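# Sort bronze bushings from turntable into crate

## Task

Take every bronze bushing off the turntable and put it in the crate, while all steel bushings stay on the turntable. The crate must finish level and seated inside its corner guides. Nothing counts if it stays in place only because the robot is holding it. Anything the robot is touching at the end must not drop by more than about a fingernail's width once released.

## Robot and tools

ROBOT AND FRAME. Two arms, left_arm and right_arm, each with a parallel gripper. All reported positions share one scene frame, in metres. The origin sits on the table surface midway between the arms. +x points out across the table, +z points up, and left_arm is on the +y side. The names left and right say nothing about which side of a picture an arm appears on. A gripper's fingers extend along its own +z axis and close along its own y axis. The reported end_effector_position is the spot between the pads when closed, roughly 2 cm short of the fingertips. Closing pushes the tips about 10 mm further along +z. Printed hand positions can be slightly off, more so when an arm reaches far.

THE 14-NUMBER ROW. Every motion command is one flat list of 14 numbers, each between -1 and 1: dx, dy, dz, rx, ry, rz, opening for left_arm, then the same seven for right_arm. Both arms always appear, even if only one should move. The first six numbers per arm are an offset, not a pose. They are expressed in that gripper's own axes and counted from the gripper pose shown in the most recent result that includes it. Before any result in the scene shows it, or in the second and later calls within one reply, the reference is wherever the gripper is when the action begins. Scale: 1.0 equals 0.6 m of travel or 180 degrees of turn. rx, ry, rz form one rotation vector. The opening is absolute, not an offset: +1 is fully open (0.084 m), -1 fully closed. All zeros do not mean stay still; they pull the arm back to the reference pose. To keep an arm where it should be, send the offset back to that pose in the first call of a reply and zeros after that.

execute_actions, argument actions (a list with one item or empty), optional pictures (boolean). An empty list returns the current state without commanding anything. An item with rows: a list of 1 to 15 rows and steps (1 to 15, default 15); each row is held for one control step of 1/30 s, and the last row repeats if rows run short. Every row is measured from the same reference, not from the row before. An item with only steps (up to 300) is a wait counted from the previous result, so time spent composing the reply is included. A refused call moves nothing.

move, argument target (one 14-number row as above) and optional speed in m/s, 0.002 to 0.5, default 0.25; rotation is capped at twice that value in rad/s. Each gripper follows a straight line toward its target; both finish together, within 0.5 to 10 s, stopping short if 10 s is not enough. Turns go the short way. Paths ignore obstacles and the other arm. Grippers lag, may wander and may overshoot speed, especially with the arm almost straight. The opening is applied at the start. Faster contact and targets deeper past a surface mean harder impacts.

wait, argument seconds (0 to 10): lets the simulation run with no new command.

zoom_image, arguments camera (cam_head_left, cam_head_right, cam_high, cam_low, cam_left_wrist, cam_right_wrist) and region [x0, y0, x1, y1] in pixels of that camera's last full image, origin top-left, at most 504 by 504. All cameras are 504x504.

finished_scene, argument scene: the number of the current scene. It ends the scene for good and reports whether the goal was met, so call it only when everything is settled and released.

CONTROLLER BEHAVIOUR. Each control step, the commanded pose is clipped to within 70 mm and 16 degrees of the measured one, then approached by damped inverse kinematics, favouring position over orientation. After an action the arm only continues to its last clipped pose, so long reaches need several actions; read the result and command the remainder. The simulation keeps running while you think and write. Joint ranges (rad): waist -6.283 to 6.283, shoulder -2.304 to 2.304, elbow -4.224 to 0.061, forearm roll -6.283 to 6.283, wrist pitch -2.164 to 2.164, wrist roll -6.283 to 6.283.

READING RESULTS. The state line gives, per arm, end_effector_position, end_effector_quat_wxyz and linear and angular velocities. grip_measured is the actual finger opening on the command scale. A Hand target line shows the pose each arm is currently driven toward. The move: line states how it ended (done, off_target, moving, held, fault) and which limits acted, plus each gripper's remaining distance; if only one arm is named, the other finished normally. limits=paced means the sent pose was clipped; limits=held means a safety check blocked some steps, after which the arm may speed up sharply. A pose unreachable line means the clearance check altered or blocked that arm's command; HELD marks the blocked steps. MOTOR HOT appears from 65 °C; at 80 °C an OVER-TEMPERATURE FAULT brakes that arm until it cools. TORQUE FAULT: a joint hit its load limit (waist and shoulder 55.8, elbow 46.5, forearm roll 25.1, wrist pitch and wrist roll 17.6 N m, held weight included), so the arm backs off, freezes for 10 s and drops the rest of the call.

GRIPPING. To hold a part, keep commanding an opening well below grip_measured; the bigger the gap, the harder the squeeze, up to about 24 N per pad for parts up to about 6 cm. Sending back the measured value still grips lightly; wider parts may slip. A quick close can squeeze harder, sometimes enough to spring the fingers open. Holding loads heats motors, so do not hang on to parts longer than needed. Expect occasional tugs on held parts or nudges to loose ones.

AVOID. Dropping or knocking anything off the table, tilting the crate or shifting it out of its corner guides, hard impacts or heavy pressing, letting the arms collide or push on each other, and ending with the robot supporting or sinking anything it touches. Lower parts gently into the crate, open, and lift clear before finishing.

Each tool is called after "Emit:" by a JSON object that holds its "api" and its "payload".

## Session

Emit:
{"api": "execute_actions", "payload": {"actions": []}}

Scene clock: 0.00 s of 7600.00 s.
left_arm: end_effector_position=(+0.4013, -0.2860, +0.3704) grip_measured=+1.00 end_effector_quat_wxyz=(+0.306, -0.195, +0.867, -0.341) end_effector_velocity=(+0.000, +0.000, +0.000) end_effector_angular_velocity=(-0.000, -0.000, +0.001) | right_arm: end_effector_position=(+0.2958, -0.7607, +0.3780) grip_measured=+1.00 end_effector_quat_wxyz=(-0.106, +0.699, -0.087, +0.701) end_effector_velocity=(-0.000, -0.000, +0.000) end_effector_angular_velocity=(-0.001, -0.001, -0.000)
Joint positions: left_arm=[-1.232 -0.451 -1.217  1.75  -0.484 -0.067  0.084] | right_arm=[-1.628 -0.352 -0.684  1.592 -1.57  -2.536  0.084]
Joint velocities: left_arm=[ 0. -0. -0.  0. -0. -0. -0.] | right_arm=[-0.     0.001  0.     0.    -0.001 -0.     0.   ]
Motor temperatures (°C, as the motors report them): left_arm=[26 25 27 28 30 28] | right_arm=[27 26 27 30 29 32]
Hand target (left_arm): +0.401, -0.286, +0.370; +0.306, -0.195, +0.867, -0.341
Hand target (right_arm): +0.296, -0.761, +0.378; -0.106, +0.699, -0.087, +0.701

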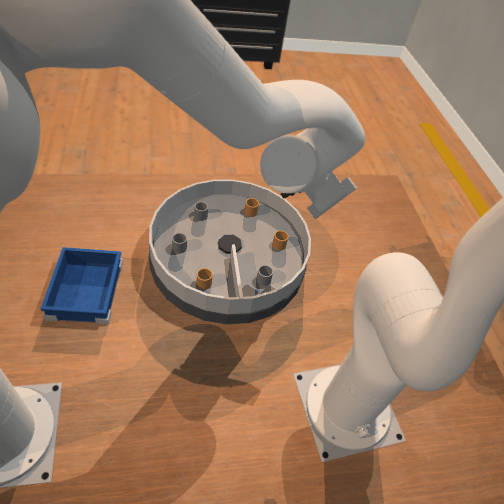

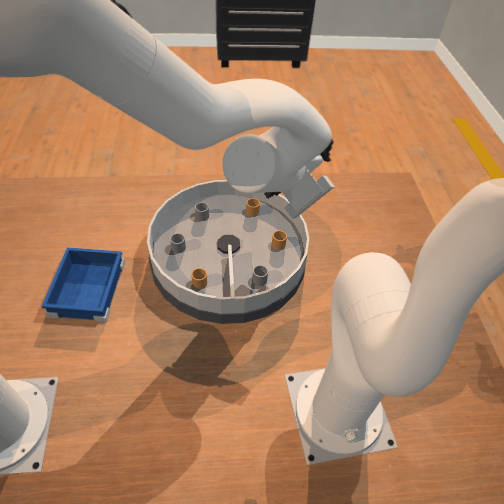

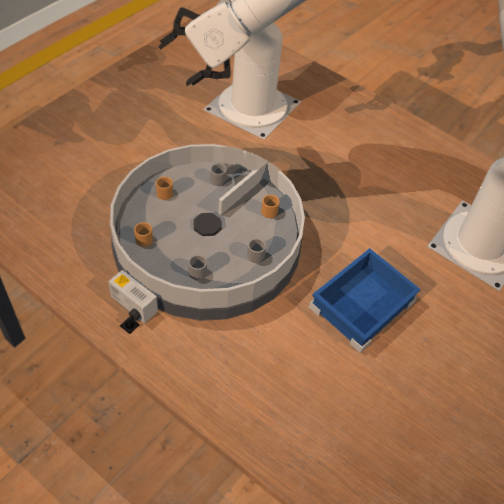

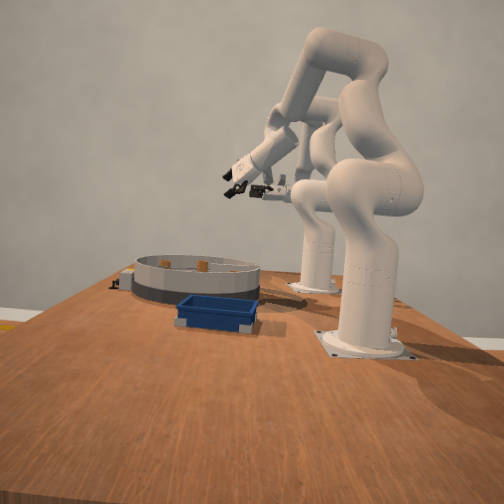

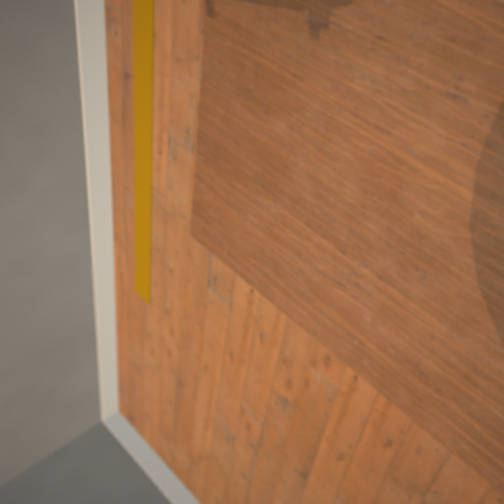

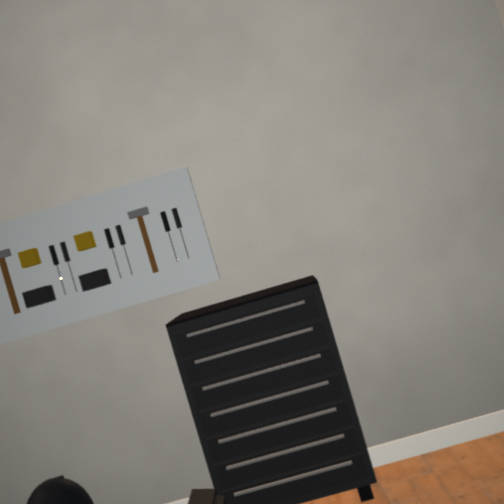

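Emit:
{"api": "wait", "payload": {"seconds": 2}}

Emit:
{"api": "wait", "payload": {"seconds": 4}}

Scene clock: 2.57 s of 7600.00 s.
left_arm: end_effector_position=(+0.4013, -0.2860, +0.3704) grip_measured=+1.00 end_effector_quat_wxyz=(+0.306, -0.195, +0.867, -0.341) end_effector_velocity=(+0.000, +0.000, -0.000) end_effector_angular_velocity=(-0.000, +0.001, +0.001) | right_arm: end_effector_position=(+0.2958, -0.7607, +0.3780) grip_measured=+1.00 end_effector_quat_wxyz=(-0.106, +0.699, -0.087, +0.701) end_effector_velocity=(-0.000, -0.000, +0.000) end_effector_angular_velocity=(-0.001, +0.000, -0.000)
Joint positions: left_arm=[-1.232 -0.451 -1.217  1.75  -0.484 -0.067  0.084] | right_arm=[-1.628 -0.352 -0.684  1.592 -1.57  -2.536  0.084]
Joint velocities: left_arm=[ 0.001 -0.    -0.    -0.001 -0.     0.     0.   ] | right_arm=[-0.  0. -0.  0.  0. -0.  0.]
Motor temperatures (°C, as the motors report them): left_arm=[26 25 27 28 30 28] | right_arm=[27 26 27 30 29 32]
Hand target (left_arm): +0.401, -0.286, +0.370; +0.306, -0.195, +0.867, -0.341
Hand target (right_arm): +0.296, -0.761, +0.378; -0.106, +0.699, -0.087, +0.701
Steps of this call (steps 1 to 77: nothing new was sent). Readings (end_effector_position):
1: left_arm (+0.4013, -0.2860, +0.3704) | right_arm (+0.2958, -0.7607, +0.3780)
2: left_arm (+0.4013, -0.2860, +0.3704) | right_arm (+0.2958, -0.7607, +0.3780)
4: left_arm (+0.4013, -0.2860, +0.3704) | right_arm (+0.2958, -0.7607, +0.3780)
8: left_arm (+0.4013, -0.2860, +0.3704) | right_arm (+0.2958, -0.7607, +0.3780)
77: the state above

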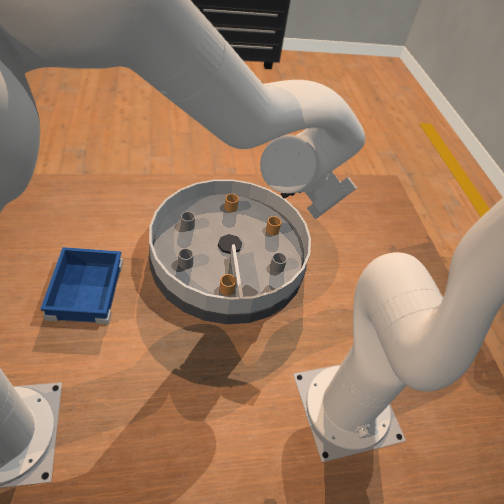

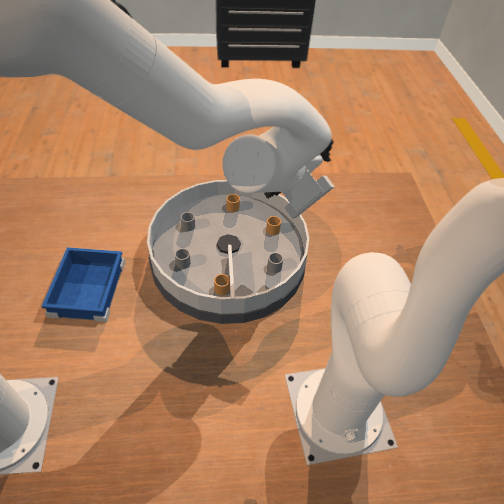

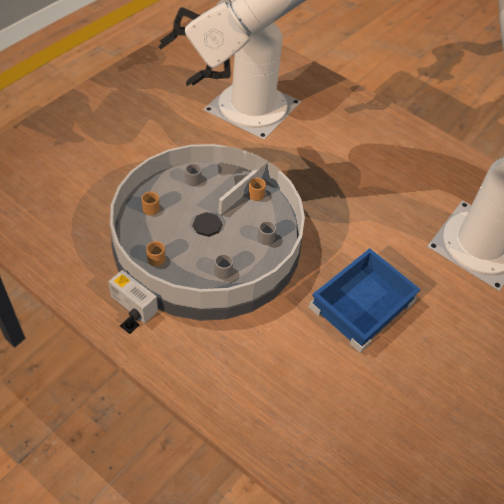

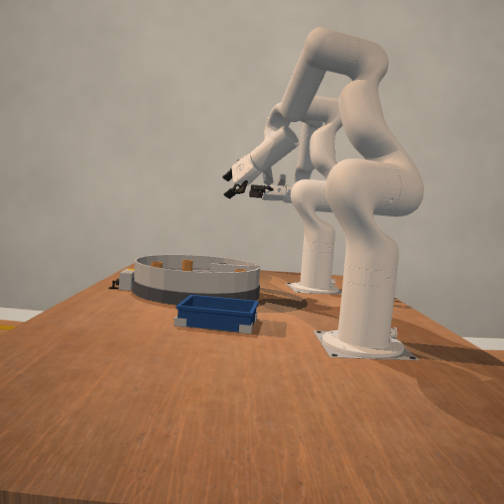

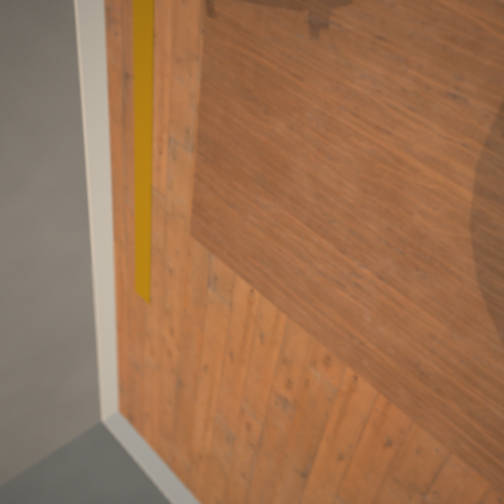

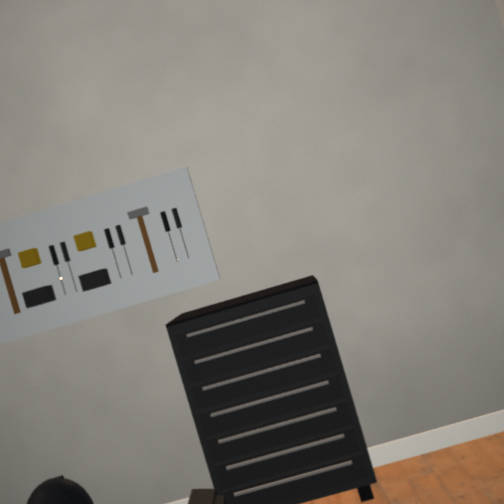

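Scene clock: 6.57 s of 7600.00 s.
left_arm: end_effector_position=(+0.4013, -0.2860, +0.3704) grip_measured=+1.00 end_effector_quat_wxyz=(+0.306, -0.195, +0.867, -0.341) end_effector_velocity=(+0.000, +0.000, -0.000) end_effector_angular_velocity=(+0.001, -0.000, -0.000) | right_arm: end_effector_position=(+0.2958, -0.7607, +0.3780) grip_measured=+1.00 end_effector_quat_wxyz=(-0.106, +0.699, -0.087, +0.701) end_effector_velocity=(+0.000, +0.000, +0.000) end_effector_angular_velocity=(-0.000, -0.000, +0.001)
Joint positions: left_arm=[-1.232 -0.451 -1.217  1.75  -0.484 -0.067  0.084] | right_arm=[-1.628 -0.352 -0.684  1.592 -1.57  -2.536  0.084]
Joint velocities: left_arm=[ 0.    -0.    -0.     0.     0.     0.001  0.   ] | right_arm=[ 0.     0.     0.    -0.001 -0.    -0.    -0.   ]
Motor temperatures (°C, as the motors report them): left_arm=[26 25 27 28 30 28] | right_arm=[27 26 27 30 29 32]
Hand target (left_arm): +0.401, -0.286, +0.370; +0.306, -0.195, +0.867, -0.341
Hand target (right_arm): +0.296, -0.761, +0.378; -0.106, +0.699, -0.087, +0.701
Steps of this call (steps 1 to 120: nothing new was sent). Readings (end_effector_position):
1: left_arm (+0.4013, -0.2860, +0.3704) | right_arm (+0.2958, -0.7607, +0.3780)
2: left_arm (+0.4013, -0.2860, +0.3704) | right_arm (+0.2958, -0.7607, +0.3780)
4: left_arm (+0.4013, -0.2860, +0.3704) | right_arm (+0.2958, -0.7607, +0.3780)
8: left_arm (+0.4013, -0.2860, +0.3704) | right_arm (+0.2958, -0.7607, +0.3780)
120: the state above

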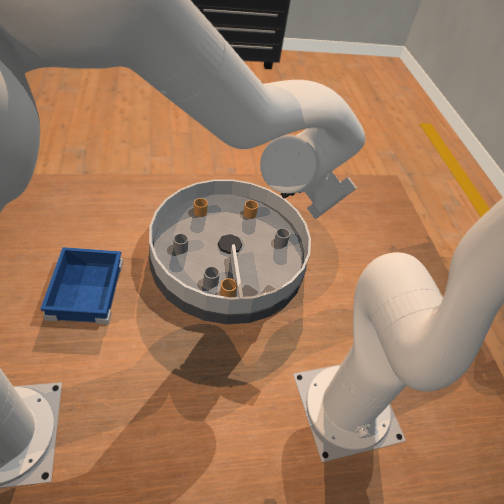

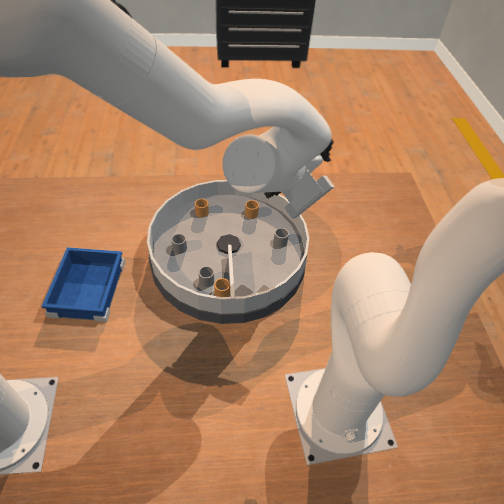

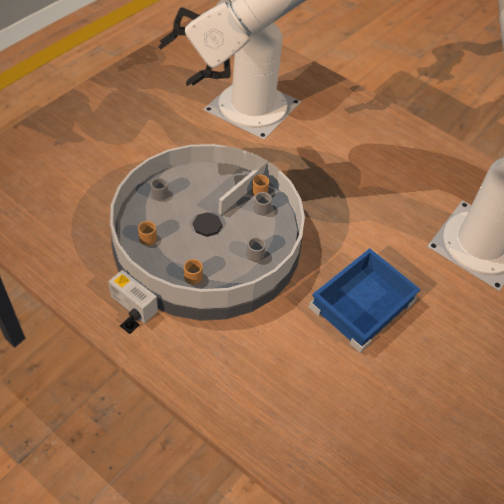

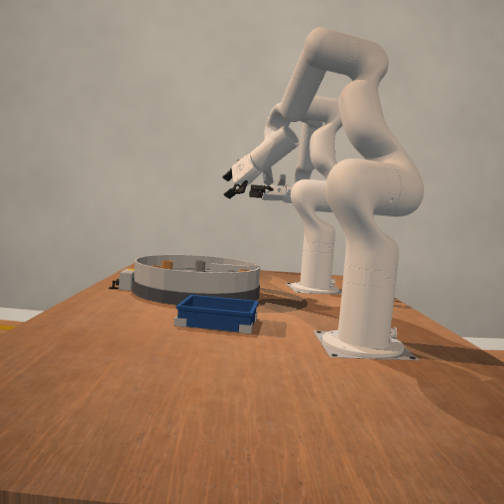

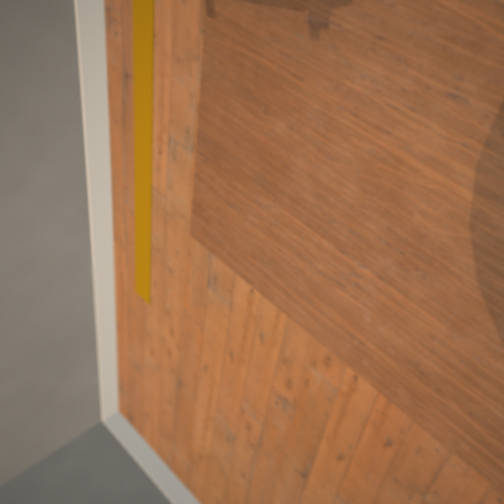

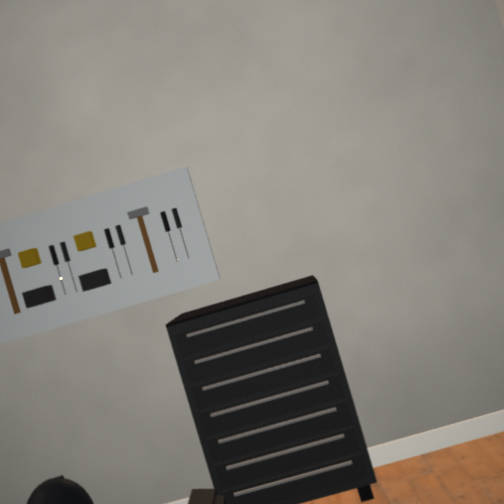

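Emit:
{"api": "move", "payload": {"target": [-0.045,0.377,-0.23,-0.227,0.204,0.13,1,0,0,0,0,0,0,1]}}

Scene clock: 12.30 s of 7600.00 s.
left_arm: end_effector_position=(+0.3001, -0.0504, +0.3000) grip_measured=+1.00 end_effector_quat_wxyz=(+0.000, +0.001, +1.000, -0.002) end_effector_velocity=(-0.001, +0.002, -0.001) end_effector_angular_velocity=(+0.004, +0.005, -0.003) | right_arm: end_effector_position=(+0.2958, -0.7607, +0.3780) grip_measured=+1.00 end_effector_quat_wxyz=(-0.106, +0.699, -0.087, +0.701) end_effector_velocity=(-0.000, -0.000, -0.000) end_effector_angular_velocity=(-0.000, +0.000, +0.000)
Joint positions: left_arm=[-1.028 -0.223 -0.996 -0.003 -0.77   2.133  0.084] | right_arm=[-1.628 -0.352 -0.684  1.592 -1.57  -2.536  0.084]
Joint velocities: left_arm=[ 0.002 -0.001  0.001 -0.003 -0.005  0.007 -0.   ] | right_arm=[-0. -0. -0. -0. -0. -0.  0.]
Motor temperatures (°C, as the motors report them): left_arm=[26 25 27 28 30 28] | right_arm=[27 26 27 30 29 32]
Hand target (left_arm): +0.300, -0.050, +0.300; +0.000, +0.001, +1.000, -0.002
Hand target (right_arm): +0.296, -0.761, +0.378; -0.106, +0.699, -0.087, +0.701
Off the commanded pose (left_arm): 0.001 m, 0 deg.
Off the commanded pose (right_arm): 0.000 m, 0 deg.
move: done

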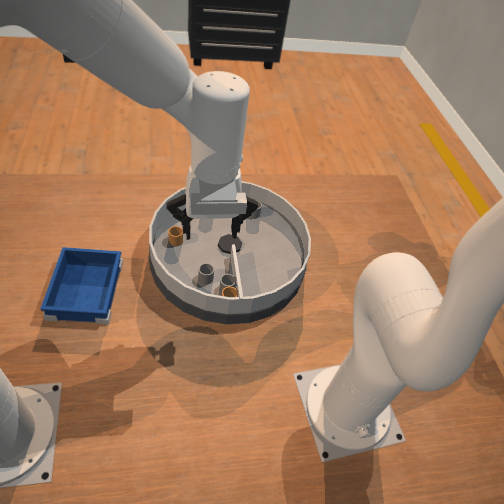

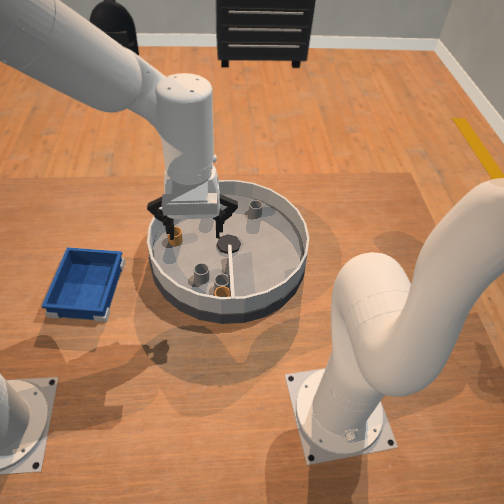

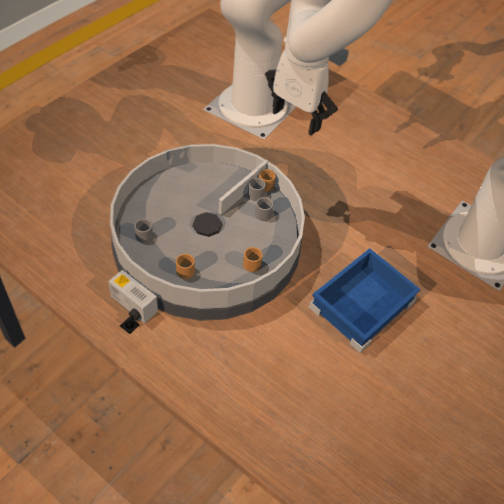

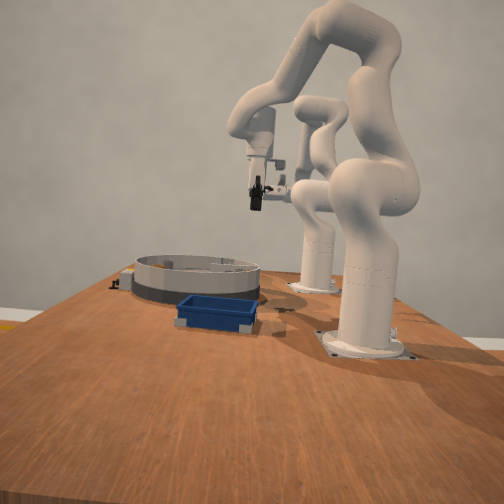

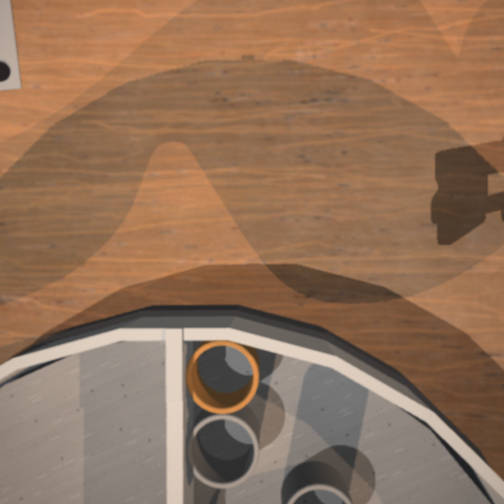

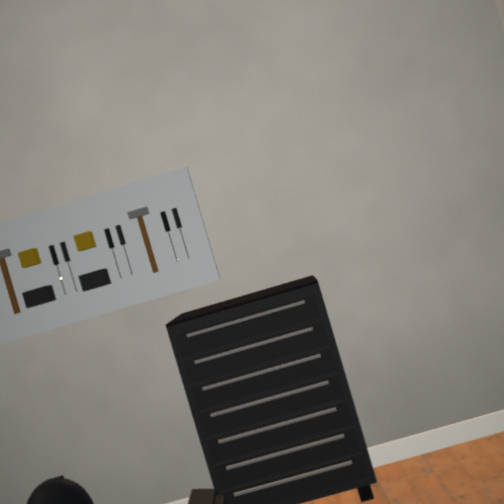

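Emit:
{"api": "move", "payload": {"target": [-0.1667,0,0,0,0,0,-0.5,0,0,0,0,0,0,1]}}

Emit:
{"api": "wait", "payload": {"seconds": 10}}

Emit:
{"api": "wait", "payload": {"seconds": 10}}

Scene clock: 13.97 s of 7600.00 s.
left_arm: end_effector_position=(+0.3997, -0.0503, +0.3001) grip_measured=-0.52 end_effector_quat_wxyz=(+0.000, +0.001, +1.000, -0.002) end_effector_velocity=(+0.002, -0.000, -0.000) end_effector_angular_velocity=(+0.000, +0.000, -0.000) | right_arm: end_effector_position=(+0.2958, -0.7607, +0.3780) grip_measured=+1.00 end_effector_quat_wxyz=(-0.106, +0.699, -0.087, +0.701) end_effector_velocity=(+0.000, +0.000, +0.000) end_effector_angular_velocity=(+0.000, -0.000, +0.001)
Joint positions: left_arm=[-0.874 -0.362 -1.174 -0.004 -0.808  2.288  0.021] | right_arm=[-1.628 -0.352 -0.684  1.592 -1.57  -2.536  0.084]
Joint velocities: left_arm=[ 0.003 -0.003 -0.004  0.    -0.001  0.003  0.   ] | right_arm=[ 0.001  0.     0.     0.    -0.     0.    -0.   ]
Motor temperatures (°C, as the motors report them): left_arm=[26 25 27 28 30 28] | right_arm=[27 26 27 30 29 32]
Hand target (left_arm): +0.400, -0.050, +0.300; +0.000, +0.001, +1.000, -0.002
Hand target (right_arm): +0.296, -0.761, +0.378; -0.106, +0.699, -0.087, +0.701
Off the commanded pose (left_arm): 0.000 m, 0 deg.
Off the commanded pose (right_arm): 0.000 m, 0 deg.
move: done

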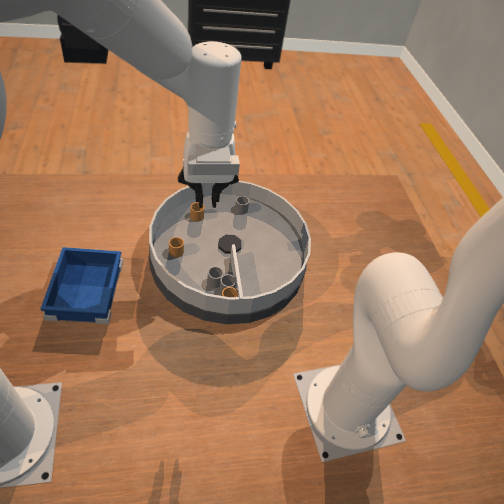

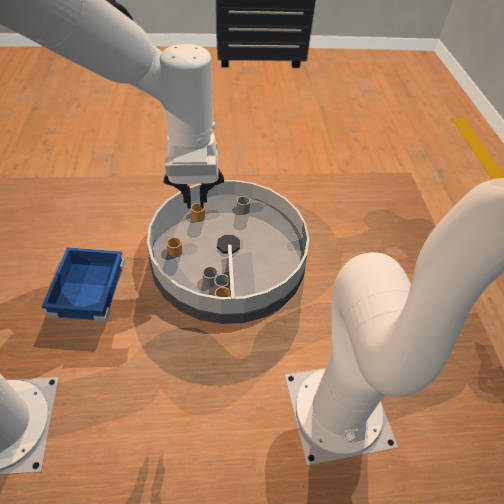

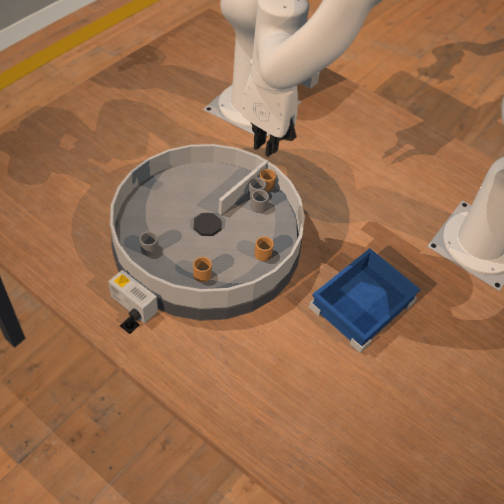

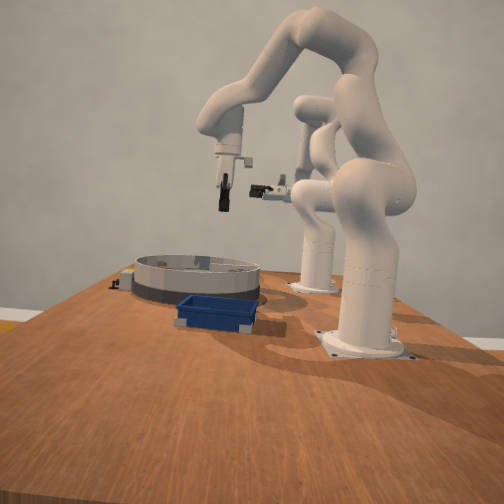

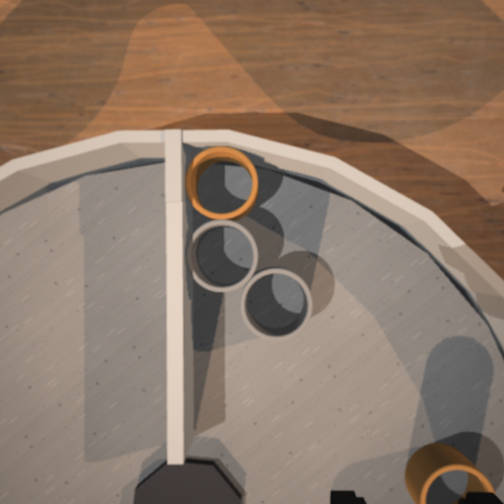

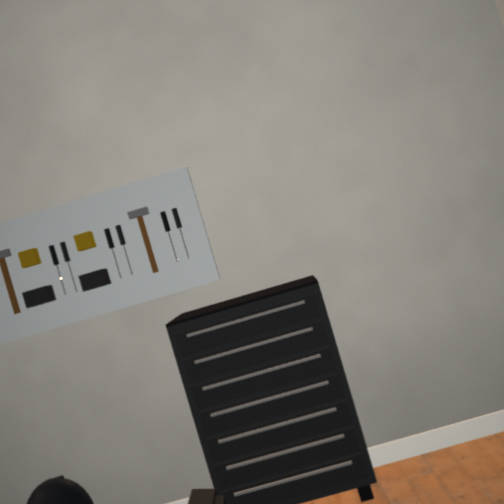

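Scene clock: 23.97 s of 7600.00 s.
left_arm: end_effector_position=(+0.4000, -0.0503, +0.3001) grip_measured=-0.52 end_effector_quat_wxyz=(+0.000, +0.001, +1.000, -0.002) end_effector_velocity=(+0.000, +0.000, +0.000) end_effector_angular_velocity=(+0.000, -0.000, +0.000) | right_arm: end_effector_position=(+0.2958, -0.7607, +0.3780) grip_measured=+1.00 end_effector_quat_wxyz=(-0.106, +0.699, -0.087, +0.701) end_effector_velocity=(-0.000, -0.000, -0.000) end_effector_angular_velocity=(+0.001, -0.000, -0.000)
Joint positions: left_arm=[-0.874 -0.362 -1.174 -0.004 -0.808  2.288  0.021] | right_arm=[-1.628 -0.352 -0.684  1.592 -1.57  -2.536  0.084]
Joint velocities: left_arm=[ 0.  0.  0.  0. -0.  0.  0.] | right_arm=[-0.    -0.001 -0.    -0.    -0.     0.     0.   ]
Motor temperatures (°C, as the motors report them): left_arm=[26 25 27 28 30 28] | right_arm=[27 26 27 30 29 32]
Hand target (left_arm): +0.400, -0.050, +0.300; +0.000, +0.001, +1.000, -0.002
Hand target (right_arm): +0.296, -0.761, +0.378; -0.106, +0.699, -0.087, +0.701
Off the commanded pose (left_arm): 0.000 m, 0 deg.
Off the commanded pose (right_arm): 0.000 m, 0 deg.
Steps of this call (steps 1 to 300: nothing new was sent). Readings (end_effector_position):
1: left_arm (+0.3998, -0.0503, +0.3001) | right_arm (+0.2958, -0.7607, +0.3780)
2: left_arm (+0.3998, -0.0503, +0.3001) | right_arm (+0.2958, -0.7607, +0.3780)
4: left_arm (+0.3999, -0.0503, +0.3001) | right_arm (+0.2958, -0.7607, +0.3780)
8: left_arm (+0.4000, -0.0503, +0.3001) | right_arm (+0.2958, -0.7607, +0.3780)
300: the state above

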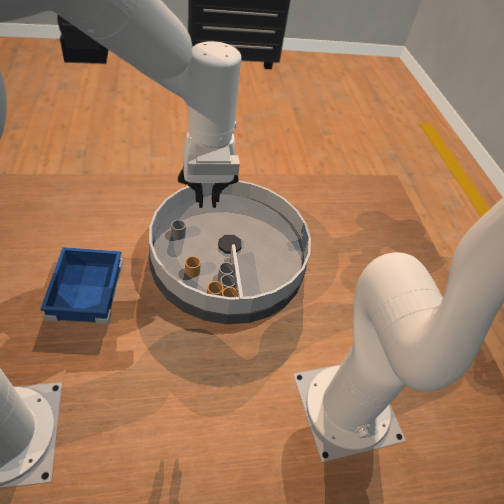

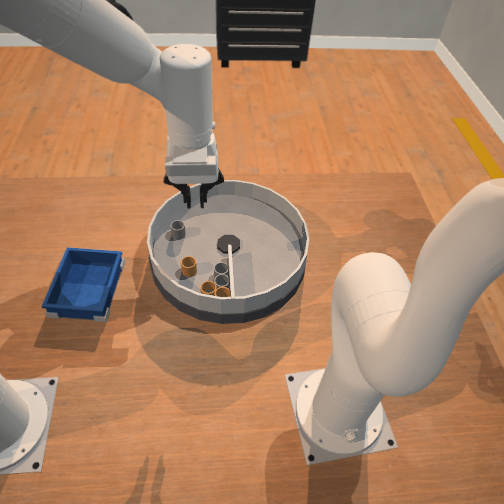

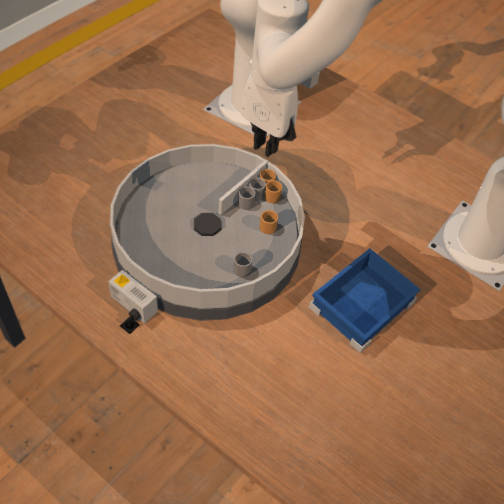

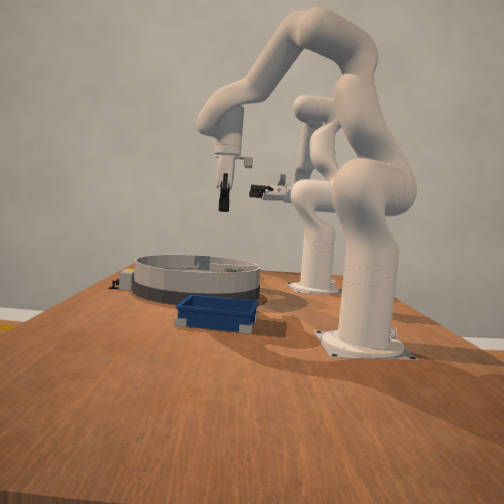

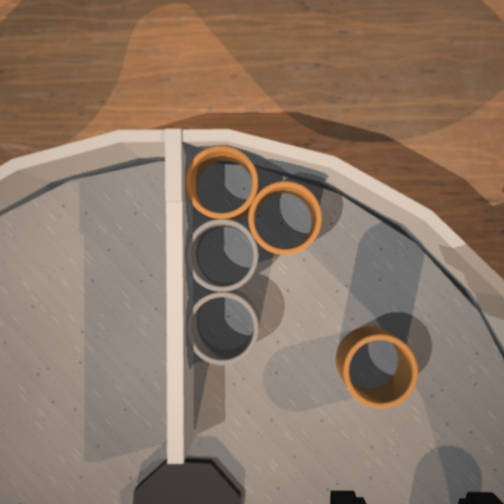

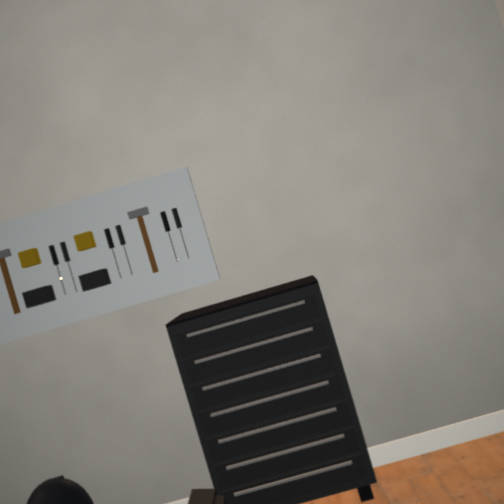

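Scene clock: 33.97 s of 7600.00 s.
left_arm: end_effector_position=(+0.4000, -0.0503, +0.3001) grip_measured=-0.52 end_effector_quat_wxyz=(+0.000, +0.001, +1.000, -0.002) end_effector_velocity=(-0.000, -0.000, +0.000) end_effector_angular_velocity=(-0.000, +0.000, +0.000) | right_arm: end_effector_position=(+0.2958, -0.7607, +0.3780) grip_measured=+1.00 end_effector_quat_wxyz=(-0.106, +0.699, -0.087, +0.701) end_effector_velocity=(-0.000, -0.000, -0.000) end_effector_angular_velocity=(+0.001, +0.001, -0.000)
Joint positions: left_arm=[-0.874 -0.362 -1.174 -0.004 -0.808  2.288  0.021] | right_arm=[-1.628 -0.352 -0.684  1.592 -1.57  -2.536  0.084]
Joint velocities: left_arm=[-0.     0.     0.    -0.001 -0.    -0.    -0.   ] | right_arm=[-0.001 -0.     0.    -0.     0.001  0.    -0.   ]
Motor temperatures (°C, as the motors report them): left_arm=[26 25 27 28 30 28] | right_arm=[27 26 27 30 29 32]
Hand target (left_arm): +0.400, -0.050, +0.300; +0.000, +0.001, +1.000, -0.002
Hand target (right_arm): +0.296, -0.761, +0.378; -0.106, +0.699, -0.087, +0.701
Off the commanded pose (left_arm): 0.000 m, 0 deg.
Off the commanded pose (right_arm): 0.000 m, 0 deg.
Steps of this call (steps 1 to 300: nothing new was sent). Readings (end_effector_position):
1: left_arm (+0.4000, -0.0503, +0.3001) | right_arm (+0.2958, -0.7607, +0.3780)
2: left_arm (+0.4000, -0.0503, +0.3001) | right_arm (+0.2958, -0.7607, +0.3780)
4: left_arm (+0.4000, -0.0503, +0.3001) | right_arm (+0.2958, -0.7607, +0.3780)
8: left_arm (+0.4000, -0.0503, +0.3001) | right_arm (+0.2958, -0.7607, +0.3780)
300: the state above

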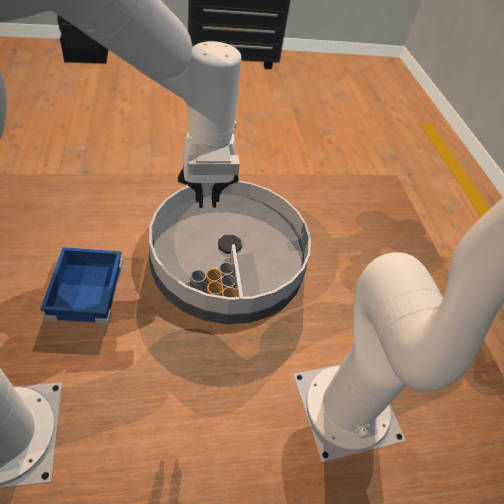

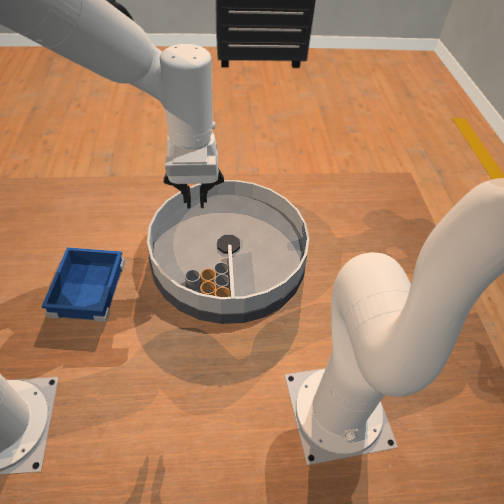

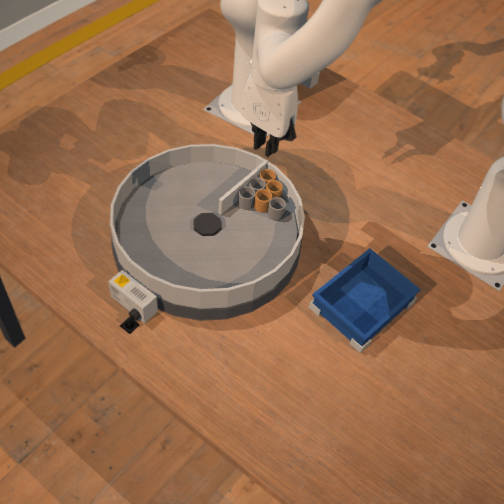

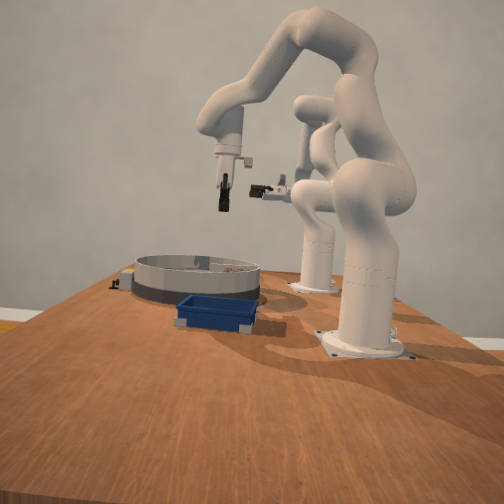

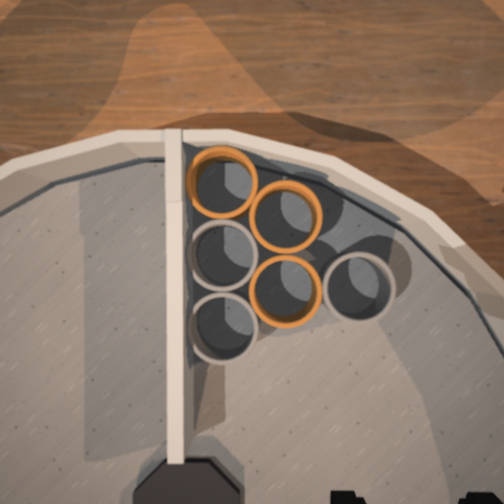

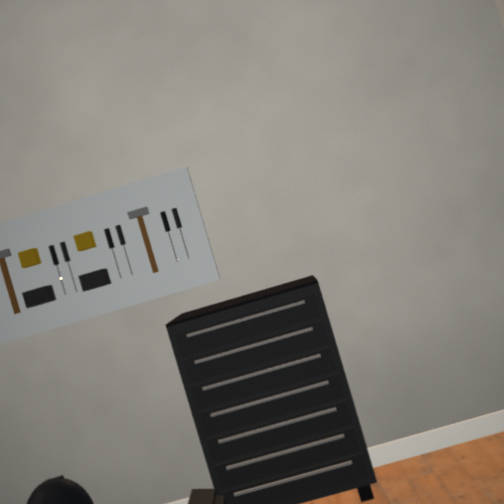

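Emit:
{"api": "move", "payload": {"target": [0.045,-0.0267,0.2333,0,0,-0.5,-0.6,0,0,0,0,0,0,1], "speed": 0.4}}

Emit:
{"api": "zoom_image", "payload": {"camera": "cam_high", "region": [200,110,330,240]}}

Emit:
{"api": "zoom_image", "payload": {"camera": "cam_head_left", "region": [160,200,280,320]}}

Scene clock: 39.73 s of 7600.00 s.
left_arm: end_effector_position=(+0.3731, -0.0670, +0.1605) grip_measured=-0.62 end_effector_quat_wxyz=(+0.002, +0.706, -0.708, +0.002) end_effector_velocity=(-0.001, -0.000, -0.001) end_effector_angular_velocity=(+0.002, -0.002, +0.006) | right_arm: end_effector_position=(+0.2958, -0.7607, +0.3780) grip_measured=+1.00 end_effector_quat_wxyz=(-0.106, +0.699, -0.087, +0.701) end_effector_velocity=(+0.000, -0.000, +0.001) end_effector_angular_velocity=(-0.001, -0.000, +0.001)
Joint positions: left_arm=[-0.931 -0.545 -1.073 -0.005 -0.524  0.663  0.017] | right_arm=[-1.628 -0.352 -0.684  1.592 -1.57  -2.536  0.084]
Joint velocities: left_arm=[-0.002 -0.001  0.     0.006  0.001 -0.013 -0.   ] | right_arm=[-0.     0.001 -0.001 -0.    -0.     0.     0.   ]
Motor temperatures (°C, as the motors report them): left_arm=[26 25 27 28 30 28] | right_arm=[27 26 27 30 29 32]
Hand target (left_arm): +0.373, -0.067, +0.160; +0.001, +0.707, -0.708, +0.002
Hand target (right_arm): +0.296, -0.761, +0.378; -0.106, +0.699, -0.087, +0.701
Off the commanded pose (left_arm): 0.000 m, 0 deg.
Off the commanded pose (right_arm): 0.000 m, 0 deg.
move: done

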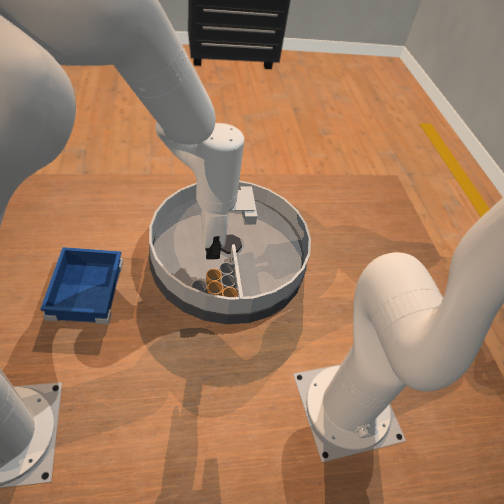

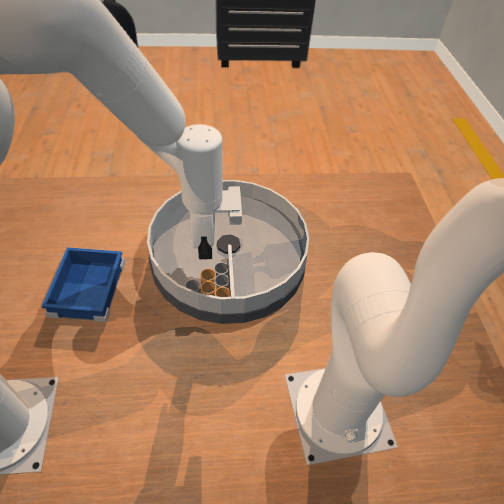

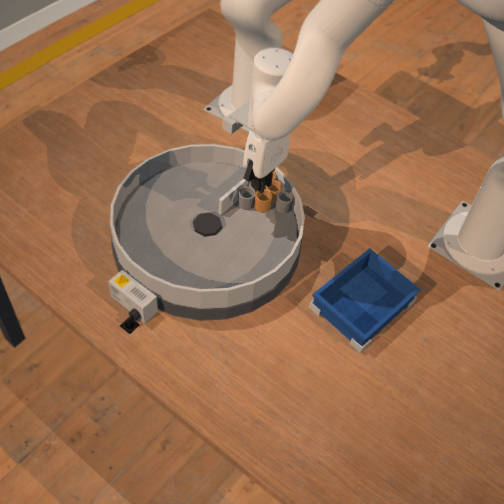

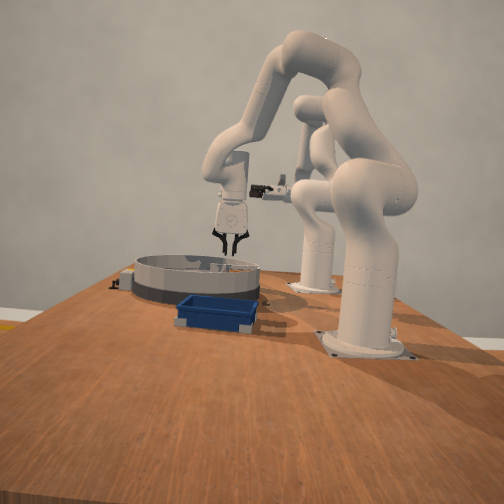

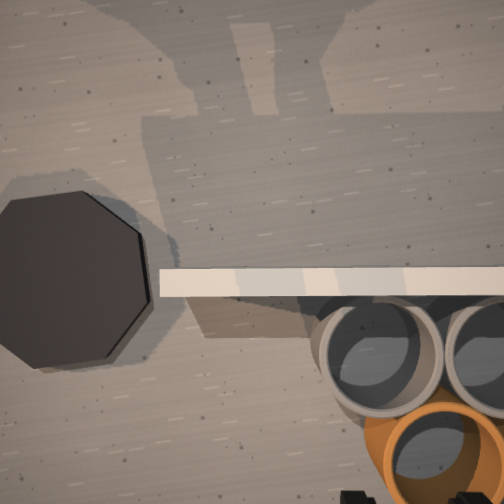

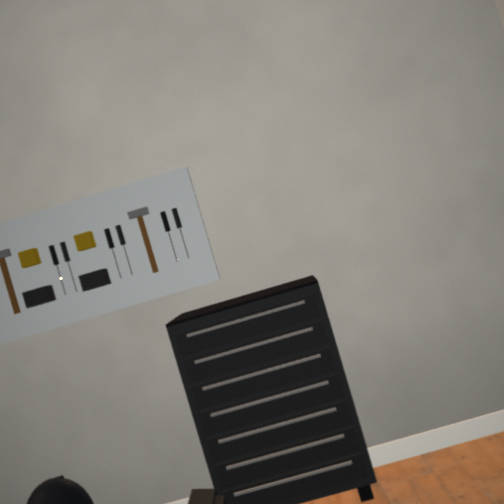

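Region (200, 110, 330, 240) of cam_high's 504x504 image, scaled by 3.877, with more detail than that image has.

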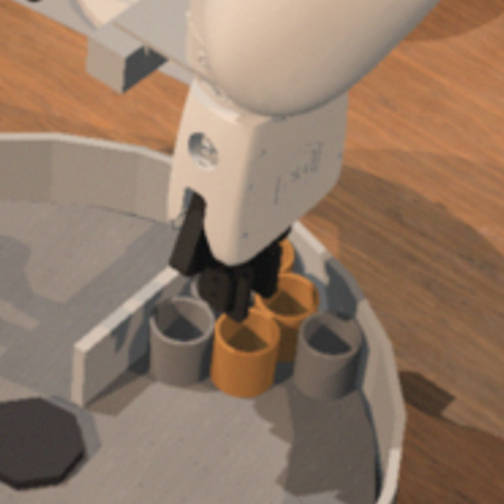

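Region (160, 200, 280, 320) of cam_head_left's 504x504 image, scaled by 4.200, with more detail than that image has.

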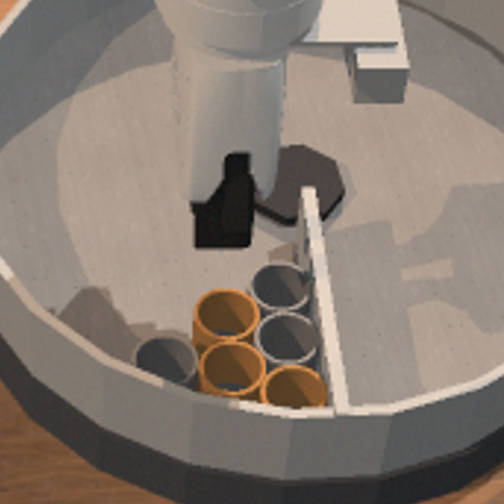

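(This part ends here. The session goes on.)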